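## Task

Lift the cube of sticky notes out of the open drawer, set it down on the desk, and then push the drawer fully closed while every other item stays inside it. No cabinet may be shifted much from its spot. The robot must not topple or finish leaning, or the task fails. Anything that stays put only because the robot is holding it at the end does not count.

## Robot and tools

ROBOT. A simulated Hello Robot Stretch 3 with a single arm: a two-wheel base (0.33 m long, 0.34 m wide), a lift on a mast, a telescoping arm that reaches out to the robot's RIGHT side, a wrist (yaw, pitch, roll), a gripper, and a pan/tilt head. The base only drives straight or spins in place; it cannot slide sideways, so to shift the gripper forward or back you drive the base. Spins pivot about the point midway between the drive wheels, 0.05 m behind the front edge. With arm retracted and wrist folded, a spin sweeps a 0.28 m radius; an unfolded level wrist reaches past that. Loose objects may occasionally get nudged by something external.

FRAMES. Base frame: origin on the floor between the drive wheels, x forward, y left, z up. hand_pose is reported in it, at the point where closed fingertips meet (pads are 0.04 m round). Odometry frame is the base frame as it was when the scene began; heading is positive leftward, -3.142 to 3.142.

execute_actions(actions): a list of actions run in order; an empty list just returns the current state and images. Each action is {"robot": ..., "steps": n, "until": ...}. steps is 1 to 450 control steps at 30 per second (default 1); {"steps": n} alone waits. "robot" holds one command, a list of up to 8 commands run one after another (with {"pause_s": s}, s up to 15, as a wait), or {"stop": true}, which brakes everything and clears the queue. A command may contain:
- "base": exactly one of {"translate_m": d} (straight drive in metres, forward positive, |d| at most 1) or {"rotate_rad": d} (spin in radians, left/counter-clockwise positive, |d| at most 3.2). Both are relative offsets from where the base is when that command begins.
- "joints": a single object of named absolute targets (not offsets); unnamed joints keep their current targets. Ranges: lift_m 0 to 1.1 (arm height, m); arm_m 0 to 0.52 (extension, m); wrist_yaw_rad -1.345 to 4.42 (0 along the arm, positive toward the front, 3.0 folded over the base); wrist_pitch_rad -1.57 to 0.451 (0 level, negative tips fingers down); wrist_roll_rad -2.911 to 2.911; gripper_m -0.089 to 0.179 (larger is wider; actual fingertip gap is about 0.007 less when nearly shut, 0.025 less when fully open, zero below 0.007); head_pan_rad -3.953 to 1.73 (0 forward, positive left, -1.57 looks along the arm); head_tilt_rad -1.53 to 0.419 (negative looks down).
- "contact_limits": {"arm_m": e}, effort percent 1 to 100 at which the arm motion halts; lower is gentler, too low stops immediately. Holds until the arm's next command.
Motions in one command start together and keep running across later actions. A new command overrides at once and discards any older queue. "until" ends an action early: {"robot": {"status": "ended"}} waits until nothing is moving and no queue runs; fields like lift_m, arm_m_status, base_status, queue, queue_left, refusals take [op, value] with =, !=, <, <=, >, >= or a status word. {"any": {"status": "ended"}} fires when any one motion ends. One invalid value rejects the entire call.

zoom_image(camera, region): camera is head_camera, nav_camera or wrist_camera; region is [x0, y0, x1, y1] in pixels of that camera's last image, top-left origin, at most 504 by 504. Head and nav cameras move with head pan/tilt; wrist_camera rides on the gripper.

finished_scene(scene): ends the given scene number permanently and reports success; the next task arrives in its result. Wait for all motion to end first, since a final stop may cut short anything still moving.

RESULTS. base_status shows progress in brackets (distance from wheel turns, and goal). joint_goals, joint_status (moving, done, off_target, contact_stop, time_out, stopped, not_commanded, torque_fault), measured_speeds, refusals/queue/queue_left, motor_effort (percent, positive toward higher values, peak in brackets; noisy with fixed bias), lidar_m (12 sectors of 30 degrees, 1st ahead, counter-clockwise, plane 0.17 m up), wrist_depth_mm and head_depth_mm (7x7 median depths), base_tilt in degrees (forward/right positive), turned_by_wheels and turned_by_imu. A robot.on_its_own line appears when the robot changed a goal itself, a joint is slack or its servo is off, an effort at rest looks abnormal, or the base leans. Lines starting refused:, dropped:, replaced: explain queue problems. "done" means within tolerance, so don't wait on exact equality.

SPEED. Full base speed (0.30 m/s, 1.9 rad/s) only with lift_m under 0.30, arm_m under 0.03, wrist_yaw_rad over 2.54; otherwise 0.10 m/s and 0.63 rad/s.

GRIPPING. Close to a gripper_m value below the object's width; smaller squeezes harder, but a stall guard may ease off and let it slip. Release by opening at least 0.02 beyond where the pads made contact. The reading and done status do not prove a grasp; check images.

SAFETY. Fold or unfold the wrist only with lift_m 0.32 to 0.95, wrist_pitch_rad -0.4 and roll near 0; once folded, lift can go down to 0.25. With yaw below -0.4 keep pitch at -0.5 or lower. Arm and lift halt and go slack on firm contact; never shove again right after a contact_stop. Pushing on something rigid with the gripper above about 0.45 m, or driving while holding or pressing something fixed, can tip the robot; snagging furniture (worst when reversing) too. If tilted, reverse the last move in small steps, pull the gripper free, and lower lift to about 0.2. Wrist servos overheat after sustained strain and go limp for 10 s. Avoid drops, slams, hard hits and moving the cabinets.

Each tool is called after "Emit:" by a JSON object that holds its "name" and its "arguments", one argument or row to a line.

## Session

Emit:
{"name": "execute_actions", "arguments": {
  "actions": [
    {"robot":{"joints":{"head_tilt_rad":-0.5}},"steps":100,"until":{"robot":{"status":"ended"}}}
  ]
}}

Scene clock: 0.87 s.
robot.base_odometry: x=+0.000 y=+0.000 heading=+0.000 (m, m, rad; robot's odometry frame)
robot.turned_by_wheels: +0.000 (rad since the last result)
robot.turned_by_imu: +0.000 (rad since the last result)
robot.base_tilt: forward=-1.5 right=+0.3 (deg)
robot.lidar_m: 1.92 1.87 1.95 1.99 1.77 1.43 2.84 2.47 2.36 1.87 1.32 1.37
robot.head_depth_mm: 1995 2230 2420 2478 1929 1529 1272 / 1877 2065 2292 2500 1933 1538 1266 / 1791 1978 2169 2405 1927 1523 1263 / 1694 1869 2051 2282 1950 1527 1258 / 1634 1791 1940 2162 1930 1526 1271 / 1565 1712 1862 2057 1935 1524 1263 / 1517 1621 1778 1948 1939 1528 1256
robot.base_status: not_commanded
robot.joint_positions: lift_m=+0.394 arm_m=+0.002 wrist_yaw_rad=+3.004 wrist_pitch_rad=-0.359 wrist_roll_rad=-0.006 gripper_m=+0.037 head_pan_rad=-0.012 head_tilt_rad=-0.493
robot.joint_goals: lift_m=+0.394 arm_m=+0.002 wrist_yaw_rad=+3.004 wrist_pitch_rad=-0.359 wrist_roll_rad=-0.006 gripper_m=+0.037 head_pan_rad=-0.012 head_tilt_rad=-0.500
robot.joint_status: lift_m=not_commanded arm_m=not_commanded wrist_yaw_rad=not_commanded wrist_pitch_rad=not_commanded wrist_roll_rad=not_commanded gripper_m=not_commanded head_pan_rad=not_commanded head_tilt_rad=done
robot.measured_speeds: translate_m=+0.000 rotate_rad=+0.000 lift_m=+0.000 arm_m=+0.000 wrist_yaw_rad=+0.000 wrist_pitch_rad=+0.000 wrist_roll_rad=+0.000 head_pan_rad=+0.000 head_tilt_rad=+0.000
robot: refusals=0 queue=done queue_left=0
robot.motor_effort: left_wheel=+0(1) right_wheel=+0(1) lift_m=+26(26) arm_m=-1(1) wrist_yaw_rad=+1(1) wrist_pitch_rad=+4(4) wrist_roll_rad=+0(0) gripper_m=-1(0) head_pan_rad=+1(0) head_tilt_rad=-4(39) (%)
robot.hand_pose: x=+0.0105 y=+0.0827 z=+0.4202 quat_wxyz=(+0.174, +0.700, +0.079, +0.688) (m; robot's base frame)
robot.wrist_depth_mm: - - - - - - - / - - - - - - - / - - - - - - - / - - - - - - - / 805 830 - 800 834 800 821 / 670 679 - 683 665 674 664 / 592 574 579 583 582 575 569
pictures: head_camera (sideways: a quarter turn clockwise sets it upright), nav_camera (sideways: a quarter turn counterclockwise sets it upright), wrist_camera
camera_calibration (this result's frames):
head_camera: T_world_to_cam=[[-0.492301, -0.0222946, -0.87014, 1.15638], [-0.0353635, 0.999359, -0.00559772, 0.0144618], [0.869707, 0.0280155, -0.492773, 0.595834], [0, 0, 0, 1]] pos_world=[0.0515958, -0.00536413, 1.2999]
nav_camera: T_world_to_cam=[[0.516351, -0.00192584, 0.856375, -1.07577], [0.0198396, -0.999702, -0.0142105, 0.0750105], [0.856147, 0.0243278, -0.516159, 0.6211], [0, 0, 0, 1]] pos_world=[0.0222319, 0.0578065, 1.24291]
wrist_camera: T_world_to_cam=[[0.991068, -0.132456, -0.0154561, 0.0115706], [-0.0833662, -0.524923, -0.847057, 0.430065], [0.104085, 0.84078, -0.531277, 0.316998], [0, 0, 0, 1]] pos_world=[-0.00860916, -0.0392425, 0.532883]
Images, in order (width x height): head_camera 896x504, nav_camera 672x504, wrist_camera 644x364.

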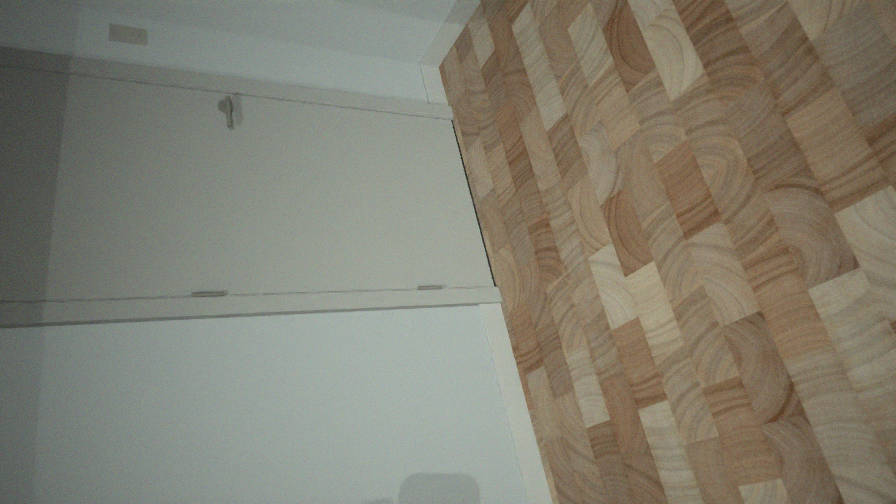

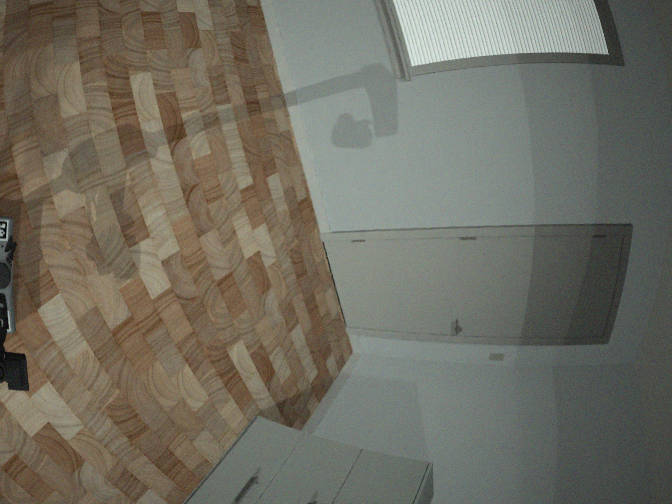

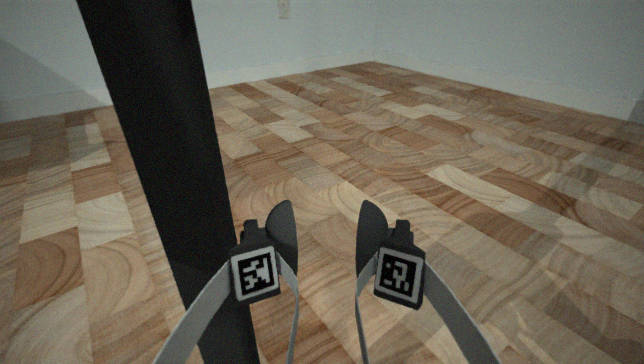

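Same layout likely; small cabinet at ~145°.

Emit:
{"name": "execute_actions", "arguments": {
  "actions": [
    {"robot":{"joints":{"head_pan_rad":-3.65,"lift_m":0.28}},"steps":150,"until":{"robot":{"status":"ended"}}}
  ]
}}

Scene clock: 3.13 s.
robot.base_odometry: x=+0.000 y=+0.000 heading=+0.000 (m, m, rad; robot's odometry frame)
robot.turned_by_wheels: +0.000 (rad since the last result)
robot.turned_by_imu: +0.000 (rad since the last result)
robot.base_tilt: forward=-1.7 right=+0.3 (deg)
robot.lidar_m: 1.92 1.87 1.96 1.98 1.77 1.43 2.84 2.47 2.36 1.87 1.32 1.37
robot.head_depth_mm: 1647 1775 1873 1992 1931 1525 1261 / 1742 1880 1952 1579 1793 1527 1254 / 1873 2009 2119 1579 1796 1533 1255 / 1985 2168 2416 1593 1935 1538 1257 / 2129 2371 2620 2525 1948 1526 1261 / 2344 2586 2859 2652 1938 1527 1258 / 2569 2837 3140 2637 1944 1526 1257
robot.base_status: not_commanded
robot.joint_positions: lift_m=+0.280 arm_m=+0.002 wrist_yaw_rad=+3.004 wrist_pitch_rad=-0.360 wrist_roll_rad=-0.006 gripper_m=+0.037 head_pan_rad=-3.643 head_tilt_rad=-0.494
robot.joint_goals: lift_m=+0.280 arm_m=+0.002 wrist_yaw_rad=+3.004 wrist_pitch_rad=-0.360 wrist_roll_rad=-0.006 gripper_m=+0.037 head_pan_rad=-3.650 head_tilt_rad=-0.500
robot.joint_status: lift_m=done arm_m=not_commanded wrist_yaw_rad=not_commanded wrist_pitch_rad=not_commanded wrist_roll_rad=not_commanded gripper_m=not_commanded head_pan_rad=done head_tilt_rad=done
robot.measured_speeds: translate_m=+0.000 rotate_rad=+0.000 lift_m=+0.000 arm_m=+0.000 wrist_yaw_rad=+0.000 wrist_pitch_rad=+0.000 wrist_roll_rad=+0.000 head_pan_rad=+0.000 head_tilt_rad=+0.000
robot: refusals=0 queue=done queue_left=0
robot.motor_effort: left_wheel=+0(0) right_wheel=-1(1) lift_m=+22(26) arm_m=-1(1) wrist_yaw_rad=+1(1) wrist_pitch_rad=+5(5) wrist_roll_rad=+0(0) gripper_m=+0(0) head_pan_rad=-4(63) head_tilt_rad=-4(4) (%)
robot.hand_pose: x=+0.0105 y=+0.0826 z=+0.3061 quat_wxyz=(+0.174, +0.700, +0.079, +0.688) (m; robot's base frame)
robot.wrist_depth_mm: - - - - - - - / - - - - - - - / - - - - - - - / 813 800 826 800 809 795 819 / 654 642 - 641 663 648 622 / 535 538 - 533 537 526 521 / 451 - - - 453 456 452
pictures: head_camera (sideways: a quarter turn clockwise sets it upright), nav_camera (sideways: a quarter turn counterclockwise sets it upright), wrist_camera
camera_calibration (this result's frames):
head_camera: T_world_to_cam=[[0.445396, -0.211741, -0.869936, 1.15039], [-0.438211, -0.898855, -0.00557802, 0.0168935], [-0.780765, 0.383699, -0.493134, 0.606371], [0, 0, 0, 1]] pos_world=[-0.0315436, 0.026106, 1.29988]
nav_camera: T_world_to_cam=[[-0.455246, 0.244418, 0.856161, -1.06956], [0.452084, 0.891862, -0.0142237, 0.0723911], [-0.767054, 0.380581, -0.516514, 0.631463], [0, 0, 0, 1]] pos_world=[-0.0352735, -0.0434661, 1.2429]
wrist_camera: T_world_to_cam=[[0.991066, -0.132475, -0.0154615, 0.0098099], [-0.0834979, -0.525869, -0.846457, 0.333204], [0.104004, 0.840186, -0.532232, 0.256805], [0, 0, 0, 1]] pos_world=[-0.00860901, -0.0392424, 0.418875]
Images, in order (width x height): head_camera 896x504, nav_camera 672x504, wrist_camera 644x364.

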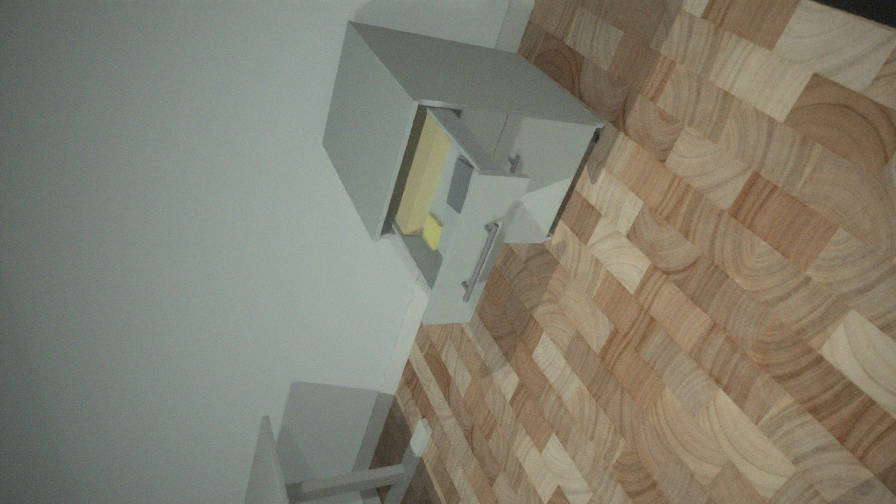

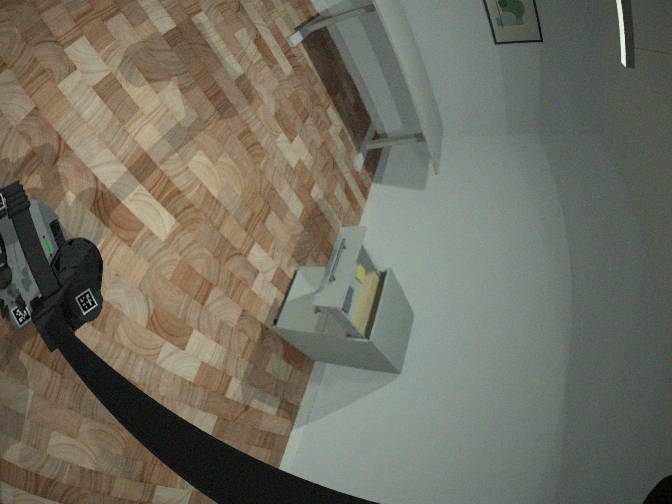

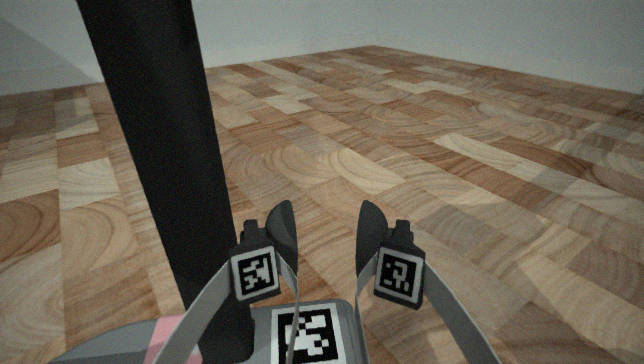

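Emit:
{"name": "execute_actions", "arguments": {
  "actions": [
    {"robot":[{"base":{"rotate_rad":-0.176},"joints":{"head_pan_rad":-1.6,"head_tilt_rad":-0.9}},{"base":{"translate_m":-1.0}},{"base":{"translate_m":-0.067}},{"base":{"rotate_rad":-2.47}},{"joints":{"lift_m":0.85,"wrist_pitch_rad":-0.4}},{"joints":{"wrist_yaw_rad":0,"gripper_m":0.13}},{"joints":{"wrist_pitch_rad":-1.57,"arm_m":0.3}}],"steps":450,"until":{"robot":{"status":"ended"}}},
    {"steps":400,"until":{"robot":{"status":"ended"}}}
  ]
}}

Scene clock: 25.67 s.
robot.base_odometry: x=-1.051 y=+0.187 heading=-2.646 (m, m, rad; robot's odometry frame)
robot.turned_by_wheels: -2.646 (rad since the last result)
robot.turned_by_imu: -2.691 (rad since the last result)
robot.base_tilt: forward=-1.6 right=+0.2 (deg)
robot.lidar_m: 1.63 2.12 2.07 2.48 2.10 2.81 2.70 1.82 0.69 0.67 1.32 1.80
robot.head_depth_mm: 1112 1266 - - 741 1177 1098 / 1108 1213 909 942 799 1197 1104 / 1115 1225 - 938 831 1201 1127 / 1118 1191 968 933 830 1235 1122 / 1113 1308 1526 1587 1372 1229 1092 / 1119 1312 1582 1639 1412 1228 1102 / 1115 1313 1583 1626 1403 1241 1104
robot.base_status: done (rotate_rad -2.4699 of -2.4700)
robot.joint_positions: lift_m=+0.850 arm_m=+0.300 wrist_yaw_rad=+0.001 wrist_pitch_rad=-1.565 wrist_roll_rad=-0.006 gripper_m=+0.130 head_pan_rad=-1.607 head_tilt_rad=-0.889
robot.joint_goals: lift_m=+0.850 arm_m=+0.300 wrist_yaw_rad=+0.000 wrist_pitch_rad=-1.570 wrist_roll_rad=-0.006 gripper_m=+0.130 head_pan_rad=-1.600 head_tilt_rad=-0.900
robot.joint_status: lift_m=done arm_m=done wrist_yaw_rad=done wrist_pitch_rad=done wrist_roll_rad=not_commanded gripper_m=done head_pan_rad=done head_tilt_rad=done
robot.measured_speeds: translate_m=+0.000 rotate_rad=+0.000 lift_m=+0.000 arm_m=+0.000 wrist_yaw_rad=+0.000 wrist_pitch_rad=+0.000 wrist_roll_rad=+0.000 head_pan_rad=+0.000 head_tilt_rad=+0.000
robot: refusals=0 queue=done queue_left=0
robot.motor_effort: left_wheel=+3(13) right_wheel=-3(11) lift_m=+28(29) arm_m=+5(5) wrist_yaw_rad=-2(3) wrist_pitch_rad=-2(7) wrist_roll_rad=+0(0) gripper_m=+0(81) head_pan_rad=+4(61) head_tilt_rad=-6(39) (%)
robot.hand_pose: x=-0.0217 y=-0.4219 z=+0.7322 quat_wxyz=(+0.503, +0.500, -0.499, -0.497) (m; robot's base frame)
robot.wrist_depth_mm: 832 829 340 335 343 339 320 / 860 886 354 352 342 344 333 / 890 877 369 360 363 359 345 / 931 923 377 368 370 369 350 / 964 927 354 355 376 358 359 / 964 - 303 301 305 - 284 / - - - 997 - 995 980
pictures: head_camera (sideways: a quarter turn clockwise sets it upright), nav_camera (sideways: a quarter turn counterclockwise sets it upright), wrist_camera
camera_calibration (this result's frames):
head_camera: T_world_to_cam=[[-0.0000889349, 0.789957, -0.613162, 0.818431], [0.99986, 0.0103305, 0.0131641, -0.016277], [0.0167334, -0.613075, -0.789847, 0.98746], [0, 0, 0, 1]] pos_world=[-0.000176062, -0.0409702, 1.28199]
nav_camera: T_world_to_cam=[[-0.0244338, -0.806246, 0.591075, -0.726699], [-0.999608, 0.0116306, -0.0254573, 0.0958609], [0.0136503, -0.591466, -0.806215, 1.00351], [0, 0, 0, 1]] pos_world=[0.0643691, 0.00653101, 1.24102]
wrist_camera: T_world_to_cam=[[-0.999881, 0.0122794, -0.00933355, -0.00513454], [0.010231, 0.980864, 0.194424, 0.301541], [0.0115424, 0.194305, -0.980873, 0.964788], [0, 0, 0, 1]] pos_world=[-0.0193549, -0.483171, 0.88766]
Images, in order (width x height): head_camera 896x504, nav_camera 672x504, wrist_camera 644x364.

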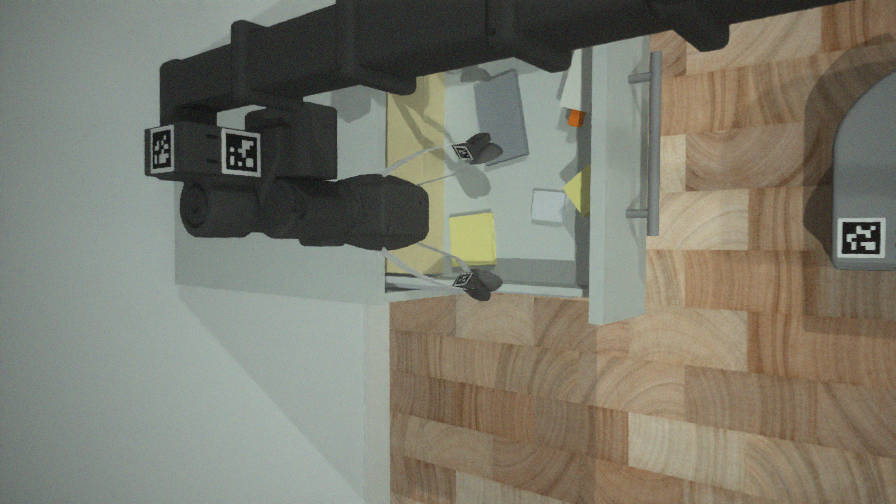

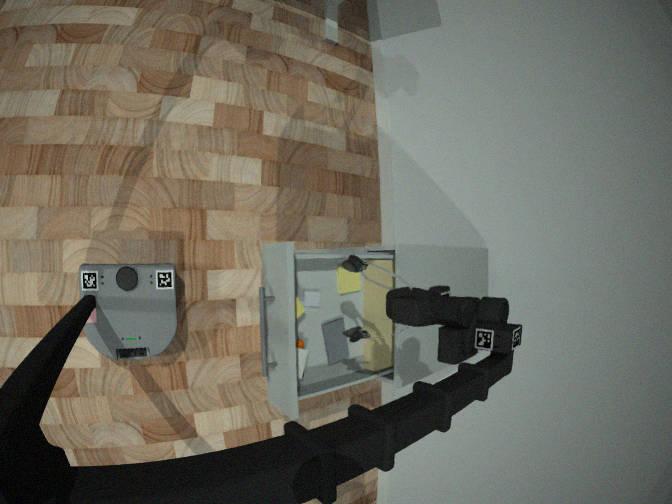

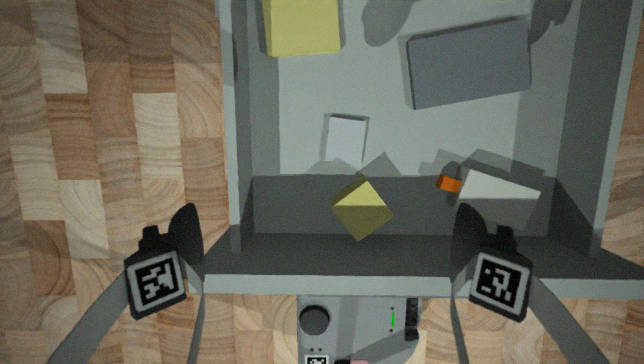

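Emit:
{"name": "zoom_image", "arguments": {
  "camera": "wrist_camera",
  "region": [220,0,480,270]
}}

Emit:
{"name": "zoom_image", "arguments": {
  "camera": "head_camera",
  "region": [400,100,640,300]
}}

Region (220, 0, 480, 270) of wrist_camera's 644x364 image, scaled by 1.867; it fills the left 485 columns of this view, and the rest is white.

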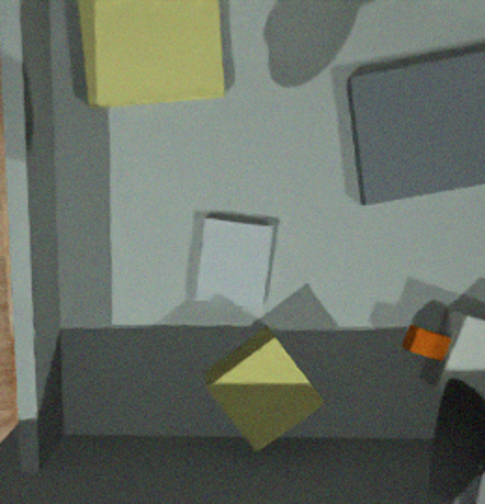

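Region (400, 100, 640, 300) of head_camera's 896x504 image, scaled by 2.100, with more detail than that image has.

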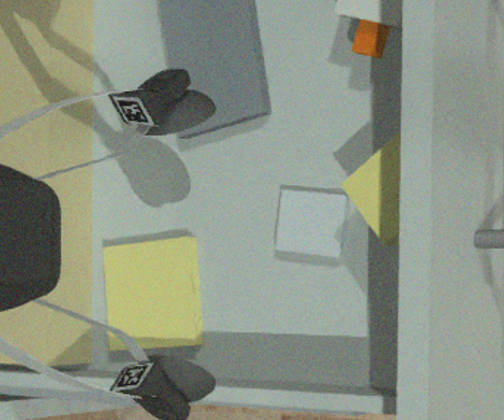

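Emit:
{"name": "execute_actions", "arguments": {
  "actions": [
    {"robot":[{"base":{"translate_m":-0.03},"joints":{"arm_m":0.273,"gripper_m":0.085,"wrist_roll_rad":-0.61,"lift_m":0.77}}],"steps":450,"until":{"robot":{"status":"ended"}}}
  ]
}}

Scene clock: 27.57 s.
robot.base_odometry: x=-1.024 y=+0.201 heading=-2.646 (m, m, rad; robot's odometry frame)
robot.turned_by_wheels: +0.000 (rad since the last result)
robot.turned_by_imu: +0.000 (rad since the last result)
robot.base_tilt: forward=-1.7 right=+0.1 (deg)
robot.lidar_m: 1.67 2.15 2.09 2.45 2.08 2.78 2.67 1.81 0.69 0.67 1.31 1.79
robot.head_depth_mm: 1104 1294 1478 1649 - - - / 1107 1181 - 944 801 1224 1113 / 1114 1185 - 906 829 1208 1121 / 1115 1188 987 933 759 1209 1117 / 1113 1278 1451 1567 850 1229 1099 / 1119 1311 1564 1637 1410 1235 1106 / 1117 1311 1565 1631 1406 1231 1098
robot.base_status: done (translate_m -0.0300 of -0.0300)
robot.joint_positions: lift_m=+0.770 arm_m=+0.273 wrist_yaw_rad=+0.001 wrist_pitch_rad=-1.565 wrist_roll_rad=-0.605 gripper_m=+0.085 head_pan_rad=-1.607 head_tilt_rad=-0.889
robot.joint_goals: lift_m=+0.770 arm_m=+0.273 wrist_yaw_rad=+0.000 wrist_pitch_rad=-1.570 wrist_roll_rad=-0.610 gripper_m=+0.085 head_pan_rad=-1.600 head_tilt_rad=-0.900
robot.joint_status: lift_m=done arm_m=done wrist_yaw_rad=done wrist_pitch_rad=done wrist_roll_rad=done gripper_m=done head_pan_rad=done head_tilt_rad=done
robot.measured_speeds: translate_m=+0.000 rotate_rad=+0.000 lift_m=+0.000 arm_m=+0.000 wrist_yaw_rad=+0.000 wrist_pitch_rad=+0.000 wrist_roll_rad=+0.000 head_pan_rad=+0.000 head_tilt_rad=+0.000
robot: refusals=0 queue=done queue_left=0
robot.motor_effort: left_wheel=+2(5) right_wheel=-2(8) lift_m=+22(28) arm_m=-6(5) wrist_yaw_rad=-2(2) wrist_pitch_rad=-2(3) wrist_roll_rad=-2(3) gripper_m=-1(85) head_pan_rad=+5(3) head_tilt_rad=-6(6) (%)
robot.hand_pose: x=-0.0216 y=-0.3959 z=+0.6525 quat_wxyz=(+0.628, +0.625, -0.328, -0.327) (m; robot's base frame)
robot.wrist_depth_mm: 772 772 266 269 268 268 267 / 779 769 274 278 276 271 275 / 817 267 284 283 283 275 273 / 834 198 292 288 291 291 287 / 835 846 223 267 302 302 296 / 899 878 197 229 309 309 272 / 914 923 - 202 248 306 277
pictures: head_camera (sideways: a quarter turn clockwise sets it upright), nav_camera (sideways: a quarter turn counterclockwise sets it upright), wrist_camera
camera_calibration (this result's frames):
head_camera: T_world_to_cam=[[-0.0000891233, 0.789957, -0.613162, 0.818431], [0.99986, 0.0103308, 0.0131641, -0.016277], [0.0167335, -0.613075, -0.789847, 0.98746], [0, 0, 0, 1]] pos_world=[-0.000176052, -0.0409702, 1.28199]
nav_camera: T_world_to_cam=[[-0.0244336, -0.806246, 0.591075, -0.726699], [-0.999608, 0.0116303, -0.0254573, 0.0958609], [0.0136504, -0.591466, -0.806215, 1.00351], [0, 0, 0, 1]] pos_world=[0.0643691, 0.00653103, 1.24102]
wrist_camera: T_world_to_cam=[[-0.832565, -0.553888, -0.00663597, -0.228391], [-0.544243, 0.815719, 0.195963, 0.213125], [-0.103128, 0.166763, -0.980589, 0.867938], [0, 0, 0, 1]] pos_world=[0.0153504, -0.445093, 0.80781]
Images, in order (width x height): head_camera 896x504, nav_camera 672x504, wrist_camera 644x364.

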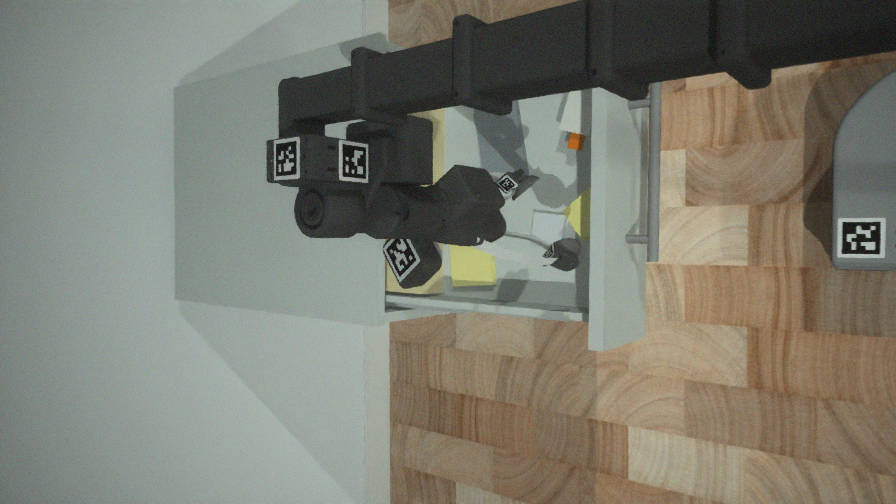

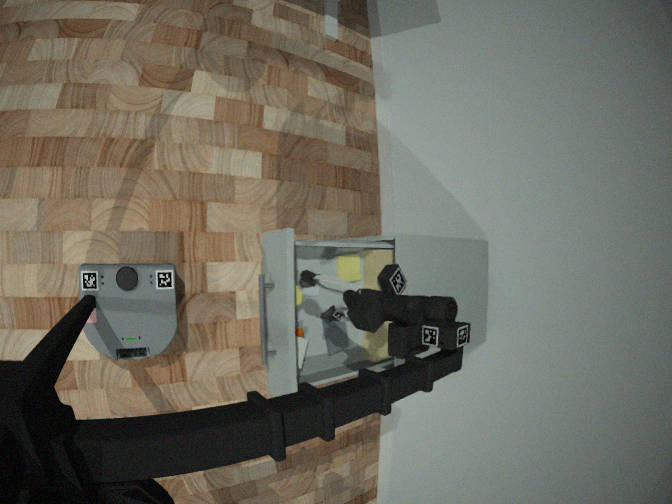

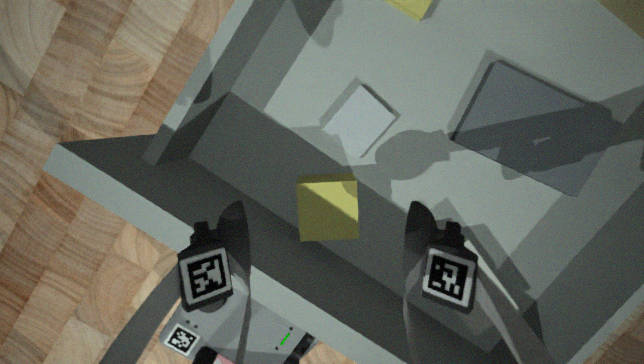

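Emit:
{"name": "execute_actions", "arguments": {
  "actions": [
    {"robot":[{"joints":{"gripper_m":0.072}},{"joints":{"lift_m":0.70}}],"steps":450,"until":{"robot":{"status":"ended"}}}
  ]
}}

Scene clock: 29.70 s.
robot.base_odometry: x=-1.024 y=+0.201 heading=-2.646 (m, m, rad; robot's odometry frame)
robot.turned_by_wheels: +0.000 (rad since the last result)
robot.turned_by_imu: +0.000 (rad since the last result)
robot.base_tilt: forward=-1.5 right=+0.2 (deg)
robot.lidar_m: 1.67 2.15 2.09 2.45 2.09 2.77 2.67 1.81 0.69 0.67 1.31 1.79
robot.head_depth_mm: 1110 1294 1483 1541 793 - - / 1110 1188 986 - 772 1201 1112 / 1110 1189 989 - 753 1208 1129 / 1113 1195 965 946 761 1208 1122 / 1113 1274 1448 1545 855 1241 1096 / 1114 1310 1568 1641 1399 1237 1098 / 1115 1305 1578 1641 1405 1236 1100
robot.base_status: done (translate_m -0.0300 of -0.0300)
robot.joint_positions: lift_m=+0.700 arm_m=+0.273 wrist_yaw_rad=+0.001 wrist_pitch_rad=-1.565 wrist_roll_rad=-0.605 gripper_m=+0.072 head_pan_rad=-1.607 head_tilt_rad=-0.889
robot.joint_goals: lift_m=+0.700 arm_m=+0.273 wrist_yaw_rad=+0.000 wrist_pitch_rad=-1.570 wrist_roll_rad=-0.610 gripper_m=+0.072 head_pan_rad=-1.600 head_tilt_rad=-0.900
robot.joint_status: lift_m=done arm_m=done wrist_yaw_rad=done wrist_pitch_rad=done wrist_roll_rad=done gripper_m=done head_pan_rad=done head_tilt_rad=done
robot.measured_speeds: translate_m=+0.000 rotate_rad=+0.000 lift_m=+0.000 arm_m=+0.000 wrist_yaw_rad=+0.000 wrist_pitch_rad=+0.000 wrist_roll_rad=+0.000 head_pan_rad=+0.000 head_tilt_rad=+0.000
robot: refusals=0 queue=done queue_left=0
robot.motor_effort: left_wheel=+3(2) right_wheel=-3(3) lift_m=+23(23) arm_m=-5(5) wrist_yaw_rad=-1(1) wrist_pitch_rad=-2(2) wrist_roll_rad=-3(3) gripper_m=+0(56) head_pan_rad=+4(4) head_tilt_rad=-6(6) (%)
robot.hand_pose: x=-0.0216 y=-0.3959 z=+0.5825 quat_wxyz=(+0.628, +0.625, -0.328, -0.327) (m; robot's base frame)
robot.wrist_depth_mm: 710 680 201 201 202 202 202 / 705 166 207 206 206 206 199 / 717 177 216 211 213 208 204 / 155 192 222 220 222 222 210 / 131 155 214 188 227 229 228 / 122 127 165 195 236 226 236 / 837 125 134 174 241 211 239
pictures: head_camera (sideways: a quarter turn clockwise sets it upright), nav_camera (sideways: a quarter turn counterclockwise sets it upright), wrist_camera
camera_calibration (this result's frames):
head_camera: T_world_to_cam=[[-0.0000891233, 0.789957, -0.613162, 0.818431], [0.99986, 0.0103308, 0.0131641, -0.016277], [0.0167335, -0.613075, -0.789847, 0.98746], [0, 0, 0, 1]] pos_world=[-0.000176052, -0.0409702, 1.28199]
nav_camera: T_world_to_cam=[[-0.0244336, -0.806246, 0.591075, -0.726699], [-0.999608, 0.0116303, -0.0254573, 0.0958609], [0.0136504, -0.591466, -0.806215, 1.00351], [0, 0, 0, 1]] pos_world=[0.0643691, 0.00653103, 1.24102]
wrist_camera: T_world_to_cam=[[-0.832556, -0.553901, -0.00664204, -0.228854], [-0.544256, 0.815709, 0.195972, 0.226829], [-0.103131, 0.166772, -0.980587, 0.799295], [0, 0, 0, 1]] pos_world=[0.0153512, -0.445089, 0.737806]
Images, in order (width x height): head_camera 896x504, nav_camera 672x504, wrist_camera 644x364.

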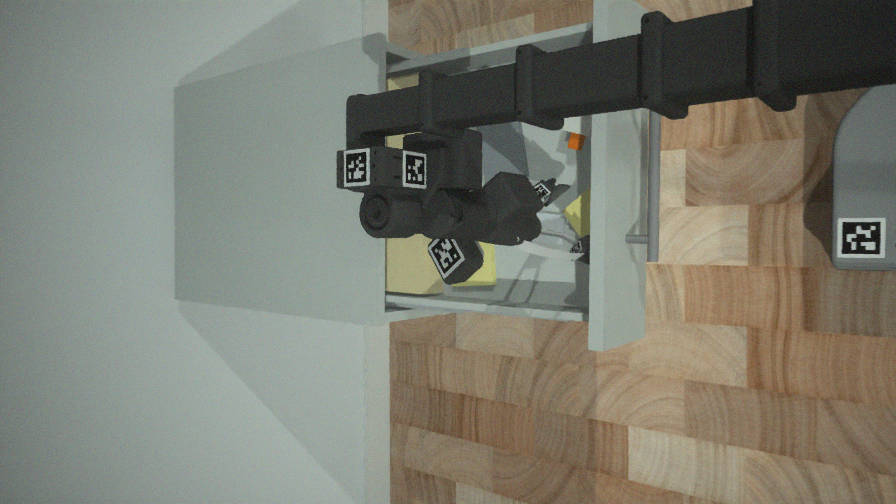

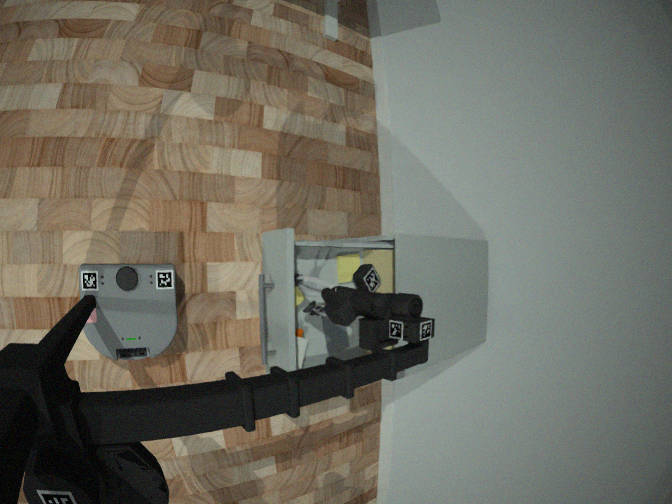

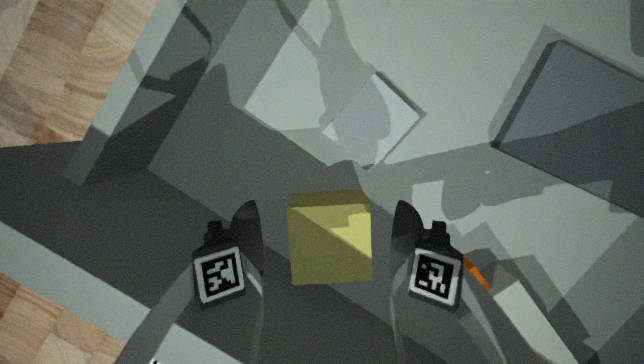

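Emit:
{"name": "execute_actions", "arguments": {
  "actions": [
    {"robot":[{"joints":{"lift_m":0.663}},{"joints":{"gripper_m":0.005}},{"pause_s":0.5},{"joints":{"lift_m":0.8}},{"joints":{"lift_m":1.0,"arm_m":0.05,"head_pan_rad":-0.2,"head_tilt_rad":-0.5},"base":{"translate_m":0.55}}],"steps":450,"until":{"robot":{"status":"ended"}}}
  ]
}}

Scene clock: 40.87 s.
robot.base_odometry: x=-1.508 y=-0.061 heading=-2.646 (m, m, rad; robot's odometry frame)
robot.turned_by_wheels: +0.000 (rad since the last result)
robot.turned_by_imu: +0.002 (rad since the last result)
robot.base_tilt: forward=-1.6 right=+0.2 (deg)
robot.lidar_m: 1.15 1.13 1.78 2.49 2.47 2.79 3.20 0.94 0.79 1.26 1.31 1.39
robot.head_depth_mm: 1337 1473 1586 1159 1763 1510 1257 / 1318 1444 1552 1153 1769 1517 1252 / 1288 1423 1545 1160 1726 1502 1249 / 1274 1390 1526 1162 1714 1509 1264 / 1249 1376 1497 1157 1717 1518 1251 / 1236 1352 1463 1159 962 1517 1250 / 1222 1324 1446 1160 967 1444 1225
robot.base_status: done (translate_m +0.5500 of +0.5500)
robot.joint_positions: lift_m=+1.000 arm_m=+0.050 wrist_yaw_rad=+0.001 wrist_pitch_rad=-1.565 wrist_roll_rad=-0.607 gripper_m=+0.009 head_pan_rad=-0.207 head_tilt_rad=-0.507
robot.joint_goals: lift_m=+1.000 arm_m=+0.050 wrist_yaw_rad=+0.000 wrist_pitch_rad=-1.570 wrist_roll_rad=-0.610 gripper_m=+0.008 head_pan_rad=-0.200 head_tilt_rad=-0.500
robot.joint_status: lift_m=done arm_m=done wrist_yaw_rad=done wrist_pitch_rad=done wrist_roll_rad=done gripper_m=done head_pan_rad=done head_tilt_rad=done
robot.measured_speeds: translate_m=+0.000 rotate_rad=+0.000 lift_m=+0.000 arm_m=+0.000 wrist_yaw_rad=+0.000 wrist_pitch_rad=+0.000 wrist_roll_rad=+0.000 head_pan_rad=+0.000 head_tilt_rad=+0.000
robot: refusals=0 queue=done queue_left=0
robot.motor_effort: left_wheel=+1(7) right_wheel=-3(2) lift_m=+29(31) arm_m=-6(7) wrist_yaw_rad=-1(1) wrist_pitch_rad=-2(2) wrist_roll_rad=-2(3) gripper_m=-20(95) head_pan_rad=+5(64) head_tilt_rad=+4(38) (%)
robot.hand_pose: x=-0.0216 y=-0.1728 z=+0.8822 quat_wxyz=(+0.628, +0.625, -0.328, -0.327) (m; robot's base frame)
robot.wrist_depth_mm: 971 971 986 1000 958 - 821 / - - - - 979 999 787 / - - - - - - - / - - - - - - - / - - - 146 - - - / - - - 149 - - - / - - - - - - -
pictures: head_camera (sideways: a quarter turn clockwise sets it upright), nav_camera (sideways: a quarter turn counterclockwise sets it upright), wrist_camera
camera_calibration (this result's frames):
head_camera: T_world_to_cam=[[-0.499028, 0.0759557, -0.863251, 1.14743], [0.158818, 0.987295, -0.00493959, 0.0124204], [0.851908, -0.139565, -0.504751, 0.611528], [0, 0, 0, 1]] pos_world=[0.0496637, -0.0140688, 1.29925]
nav_camera: T_world_to_cam=[[0.517743, -0.104337, 0.84915, -1.06635], [-0.174381, -0.984569, -0.014652, 0.0767699], [0.837576, -0.14049, -0.527948, 0.636552], [0, 0, 0, 1]] pos_world=[0.0323239, 0.0537548, 1.24269]
wrist_camera: T_world_to_cam=[[-0.831562, -0.555391, -0.00676499, -0.10344], [-0.545715, 0.814686, 0.196168, -0.0142414], [-0.103439, 0.166818, -0.980547, 1.05598], [0, 0, 0, 1]] pos_world=[0.0154411, -0.222004, 1.03753]
Images, in order (width x height): head_camera 896x504, nav_camera 672x504, wrist_camera 644x364.

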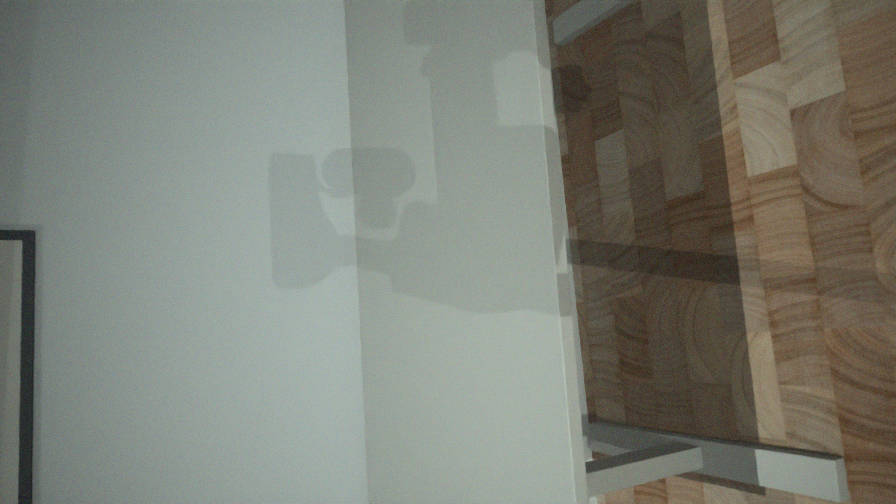

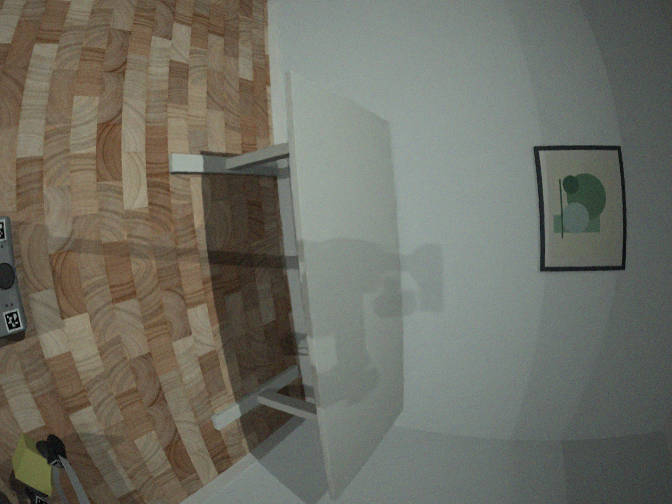

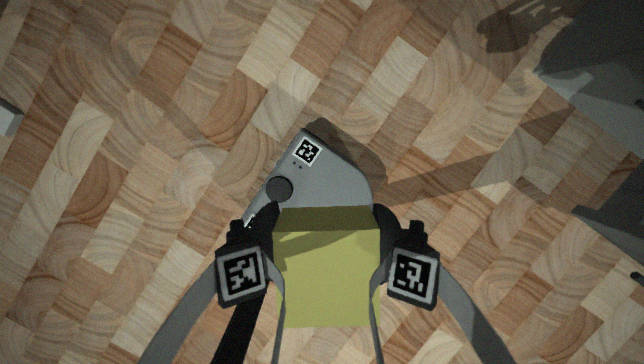

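Emit:
{"name": "execute_actions", "arguments": {
  "actions": [
    {"robot":[{"base":{"translate_m":0.2}},{"base":{"rotate_rad":1.57},"joints":{"arm_m":0.5,"head_pan_rad":-1.6,"head_tilt_rad":-0.8}},{"joints":{"lift_m":0.89}}],"steps":450,"until":{"robot":{"status":"ended"}}}
  ]
}}

Scene clock: 50.00 s.
robot.base_odometry: x=-1.684 y=-0.156 heading=-1.076 (m, m, rad; robot's odometry frame)
robot.turned_by_wheels: +1.570 (rad since the last result)
robot.turned_by_imu: +1.602 (rad since the last result)
robot.base_tilt: forward=-1.6 right=+0.4 (deg)
robot.lidar_m: 2.49 2.43 2.82 3.40 0.94 0.92 1.26 1.25 1.28 1.33 0.93 1.69
robot.head_depth_mm: 1120 1224 - - 1436 1272 1115 / 1102 - 937 802 1476 1270 1114 / 1106 - 935 783 1490 1280 1111 / 1132 1240 943 796 1491 1280 1121 / 1136 1239 978 831 1483 1271 1115 / 1139 1242 984 836 1452 1281 1125 / 1136 1282 987 839 1487 1279 1128
robot.base_status: done (rotate_rad +1.5699 of +1.5700)
robot.joint_positions: lift_m=+0.890 arm_m=+0.500 wrist_yaw_rad=+0.001 wrist_pitch_rad=-1.565 wrist_roll_rad=-0.607 gripper_m=+0.009 head_pan_rad=-1.593 head_tilt_rad=-0.790
robot.joint_goals: lift_m=+0.890 arm_m=+0.500 wrist_yaw_rad=+0.000 wrist_pitch_rad=-1.570 wrist_roll_rad=-0.610 gripper_m=+0.008 head_pan_rad=-1.600 head_tilt_rad=-0.800
robot.joint_status: lift_m=done arm_m=done wrist_yaw_rad=done wrist_pitch_rad=done wrist_roll_rad=done gripper_m=done head_pan_rad=done head_tilt_rad=done
robot.measured_speeds: translate_m=+0.000 rotate_rad=+0.000 lift_m=+0.000 arm_m=+0.000 wrist_yaw_rad=+0.000 wrist_pitch_rad=+0.000 wrist_roll_rad=+0.000 head_pan_rad=+0.000 head_tilt_rad=+0.000
robot: refusals=0 queue=done queue_left=0
robot.motor_effort: left_wheel=-2(7) right_wheel=+2(6) lift_m=+23(28) arm_m=+5(8) wrist_yaw_rad=-1(2) wrist_pitch_rad=-2(2) wrist_roll_rad=-2(2) gripper_m=-18(20) head_pan_rad=-4(65) head_tilt_rad=-5(31) (%)
robot.hand_pose: x=-0.0216 y=-0.6219 z=+0.7725 quat_wxyz=(+0.628, +0.625, -0.328, -0.327) (m; robot's base frame)
robot.wrist_depth_mm: 194 193 194 193 193 194 193 / 199 198 199 199 198 199 199 / 206 205 205 205 205 206 206 / 949 211 211 211 212 211 211 / 995 986 218 145 217 219 218 / - - - 149 225 225 225 / - - - 234 234 232 232
pictures: head_camera (sideways: a quarter turn clockwise sets it upright), nav_camera (sideways: a quarter turn counterclockwise sets it upright), wrist_camera
camera_calibration (this result's frames):
head_camera: T_world_to_cam=[[-0.0119839, 0.725532, -0.688084, 0.916127], [0.99966, 0.0246279, 0.00855786, -0.0102803], [0.0231551, -0.687747, -0.725581, 0.90385], [0, 0, 0, 1]] pos_world=[0.000326861, -0.042806, 1.28628]
nav_camera: T_world_to_cam=[[-0.0123684, -0.74424, 0.667798, -0.826738], [-0.999728, -0.00398558, -0.0229579, 0.0926109], [0.0197478, -0.667901, -0.743989, 0.922566], [0, 0, 0, 1]] pos_world=[0.0641417, 0.00125963, 1.2406]
wrist_camera: T_world_to_cam=[[-0.831702, -0.555181, -0.0067648, -0.35347], [-0.54551, 0.814824, 0.196168, 0.373249], [-0.103397, 0.166844, -0.980547, 1.0233], [0, 0, 0, 1]] pos_world=[0.0154348, -0.671102, 0.927781]
Images, in order (width x height): head_camera 896x504, nav_camera 672x504, wrist_camera 644x364.

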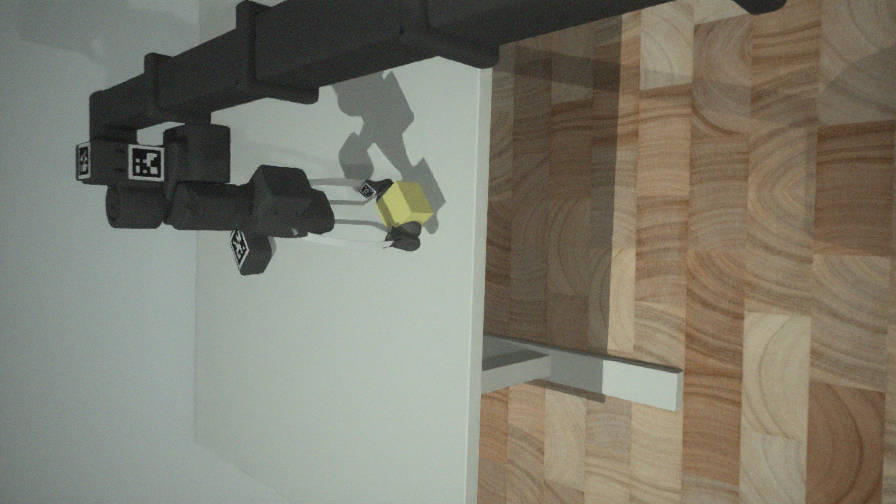

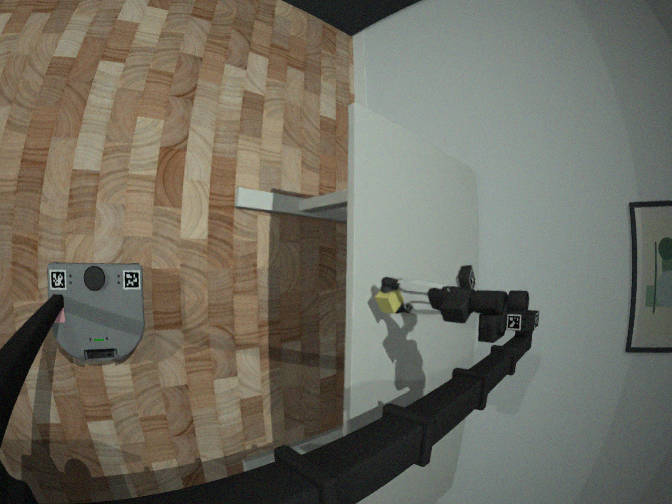

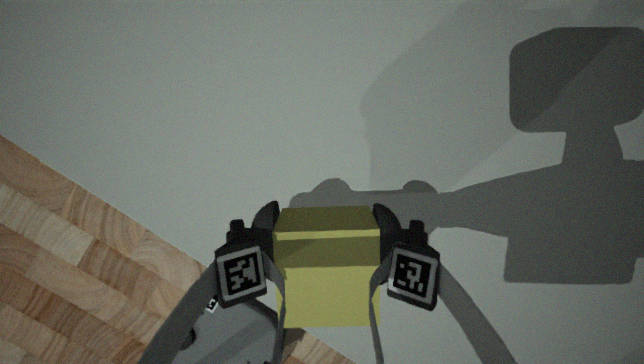

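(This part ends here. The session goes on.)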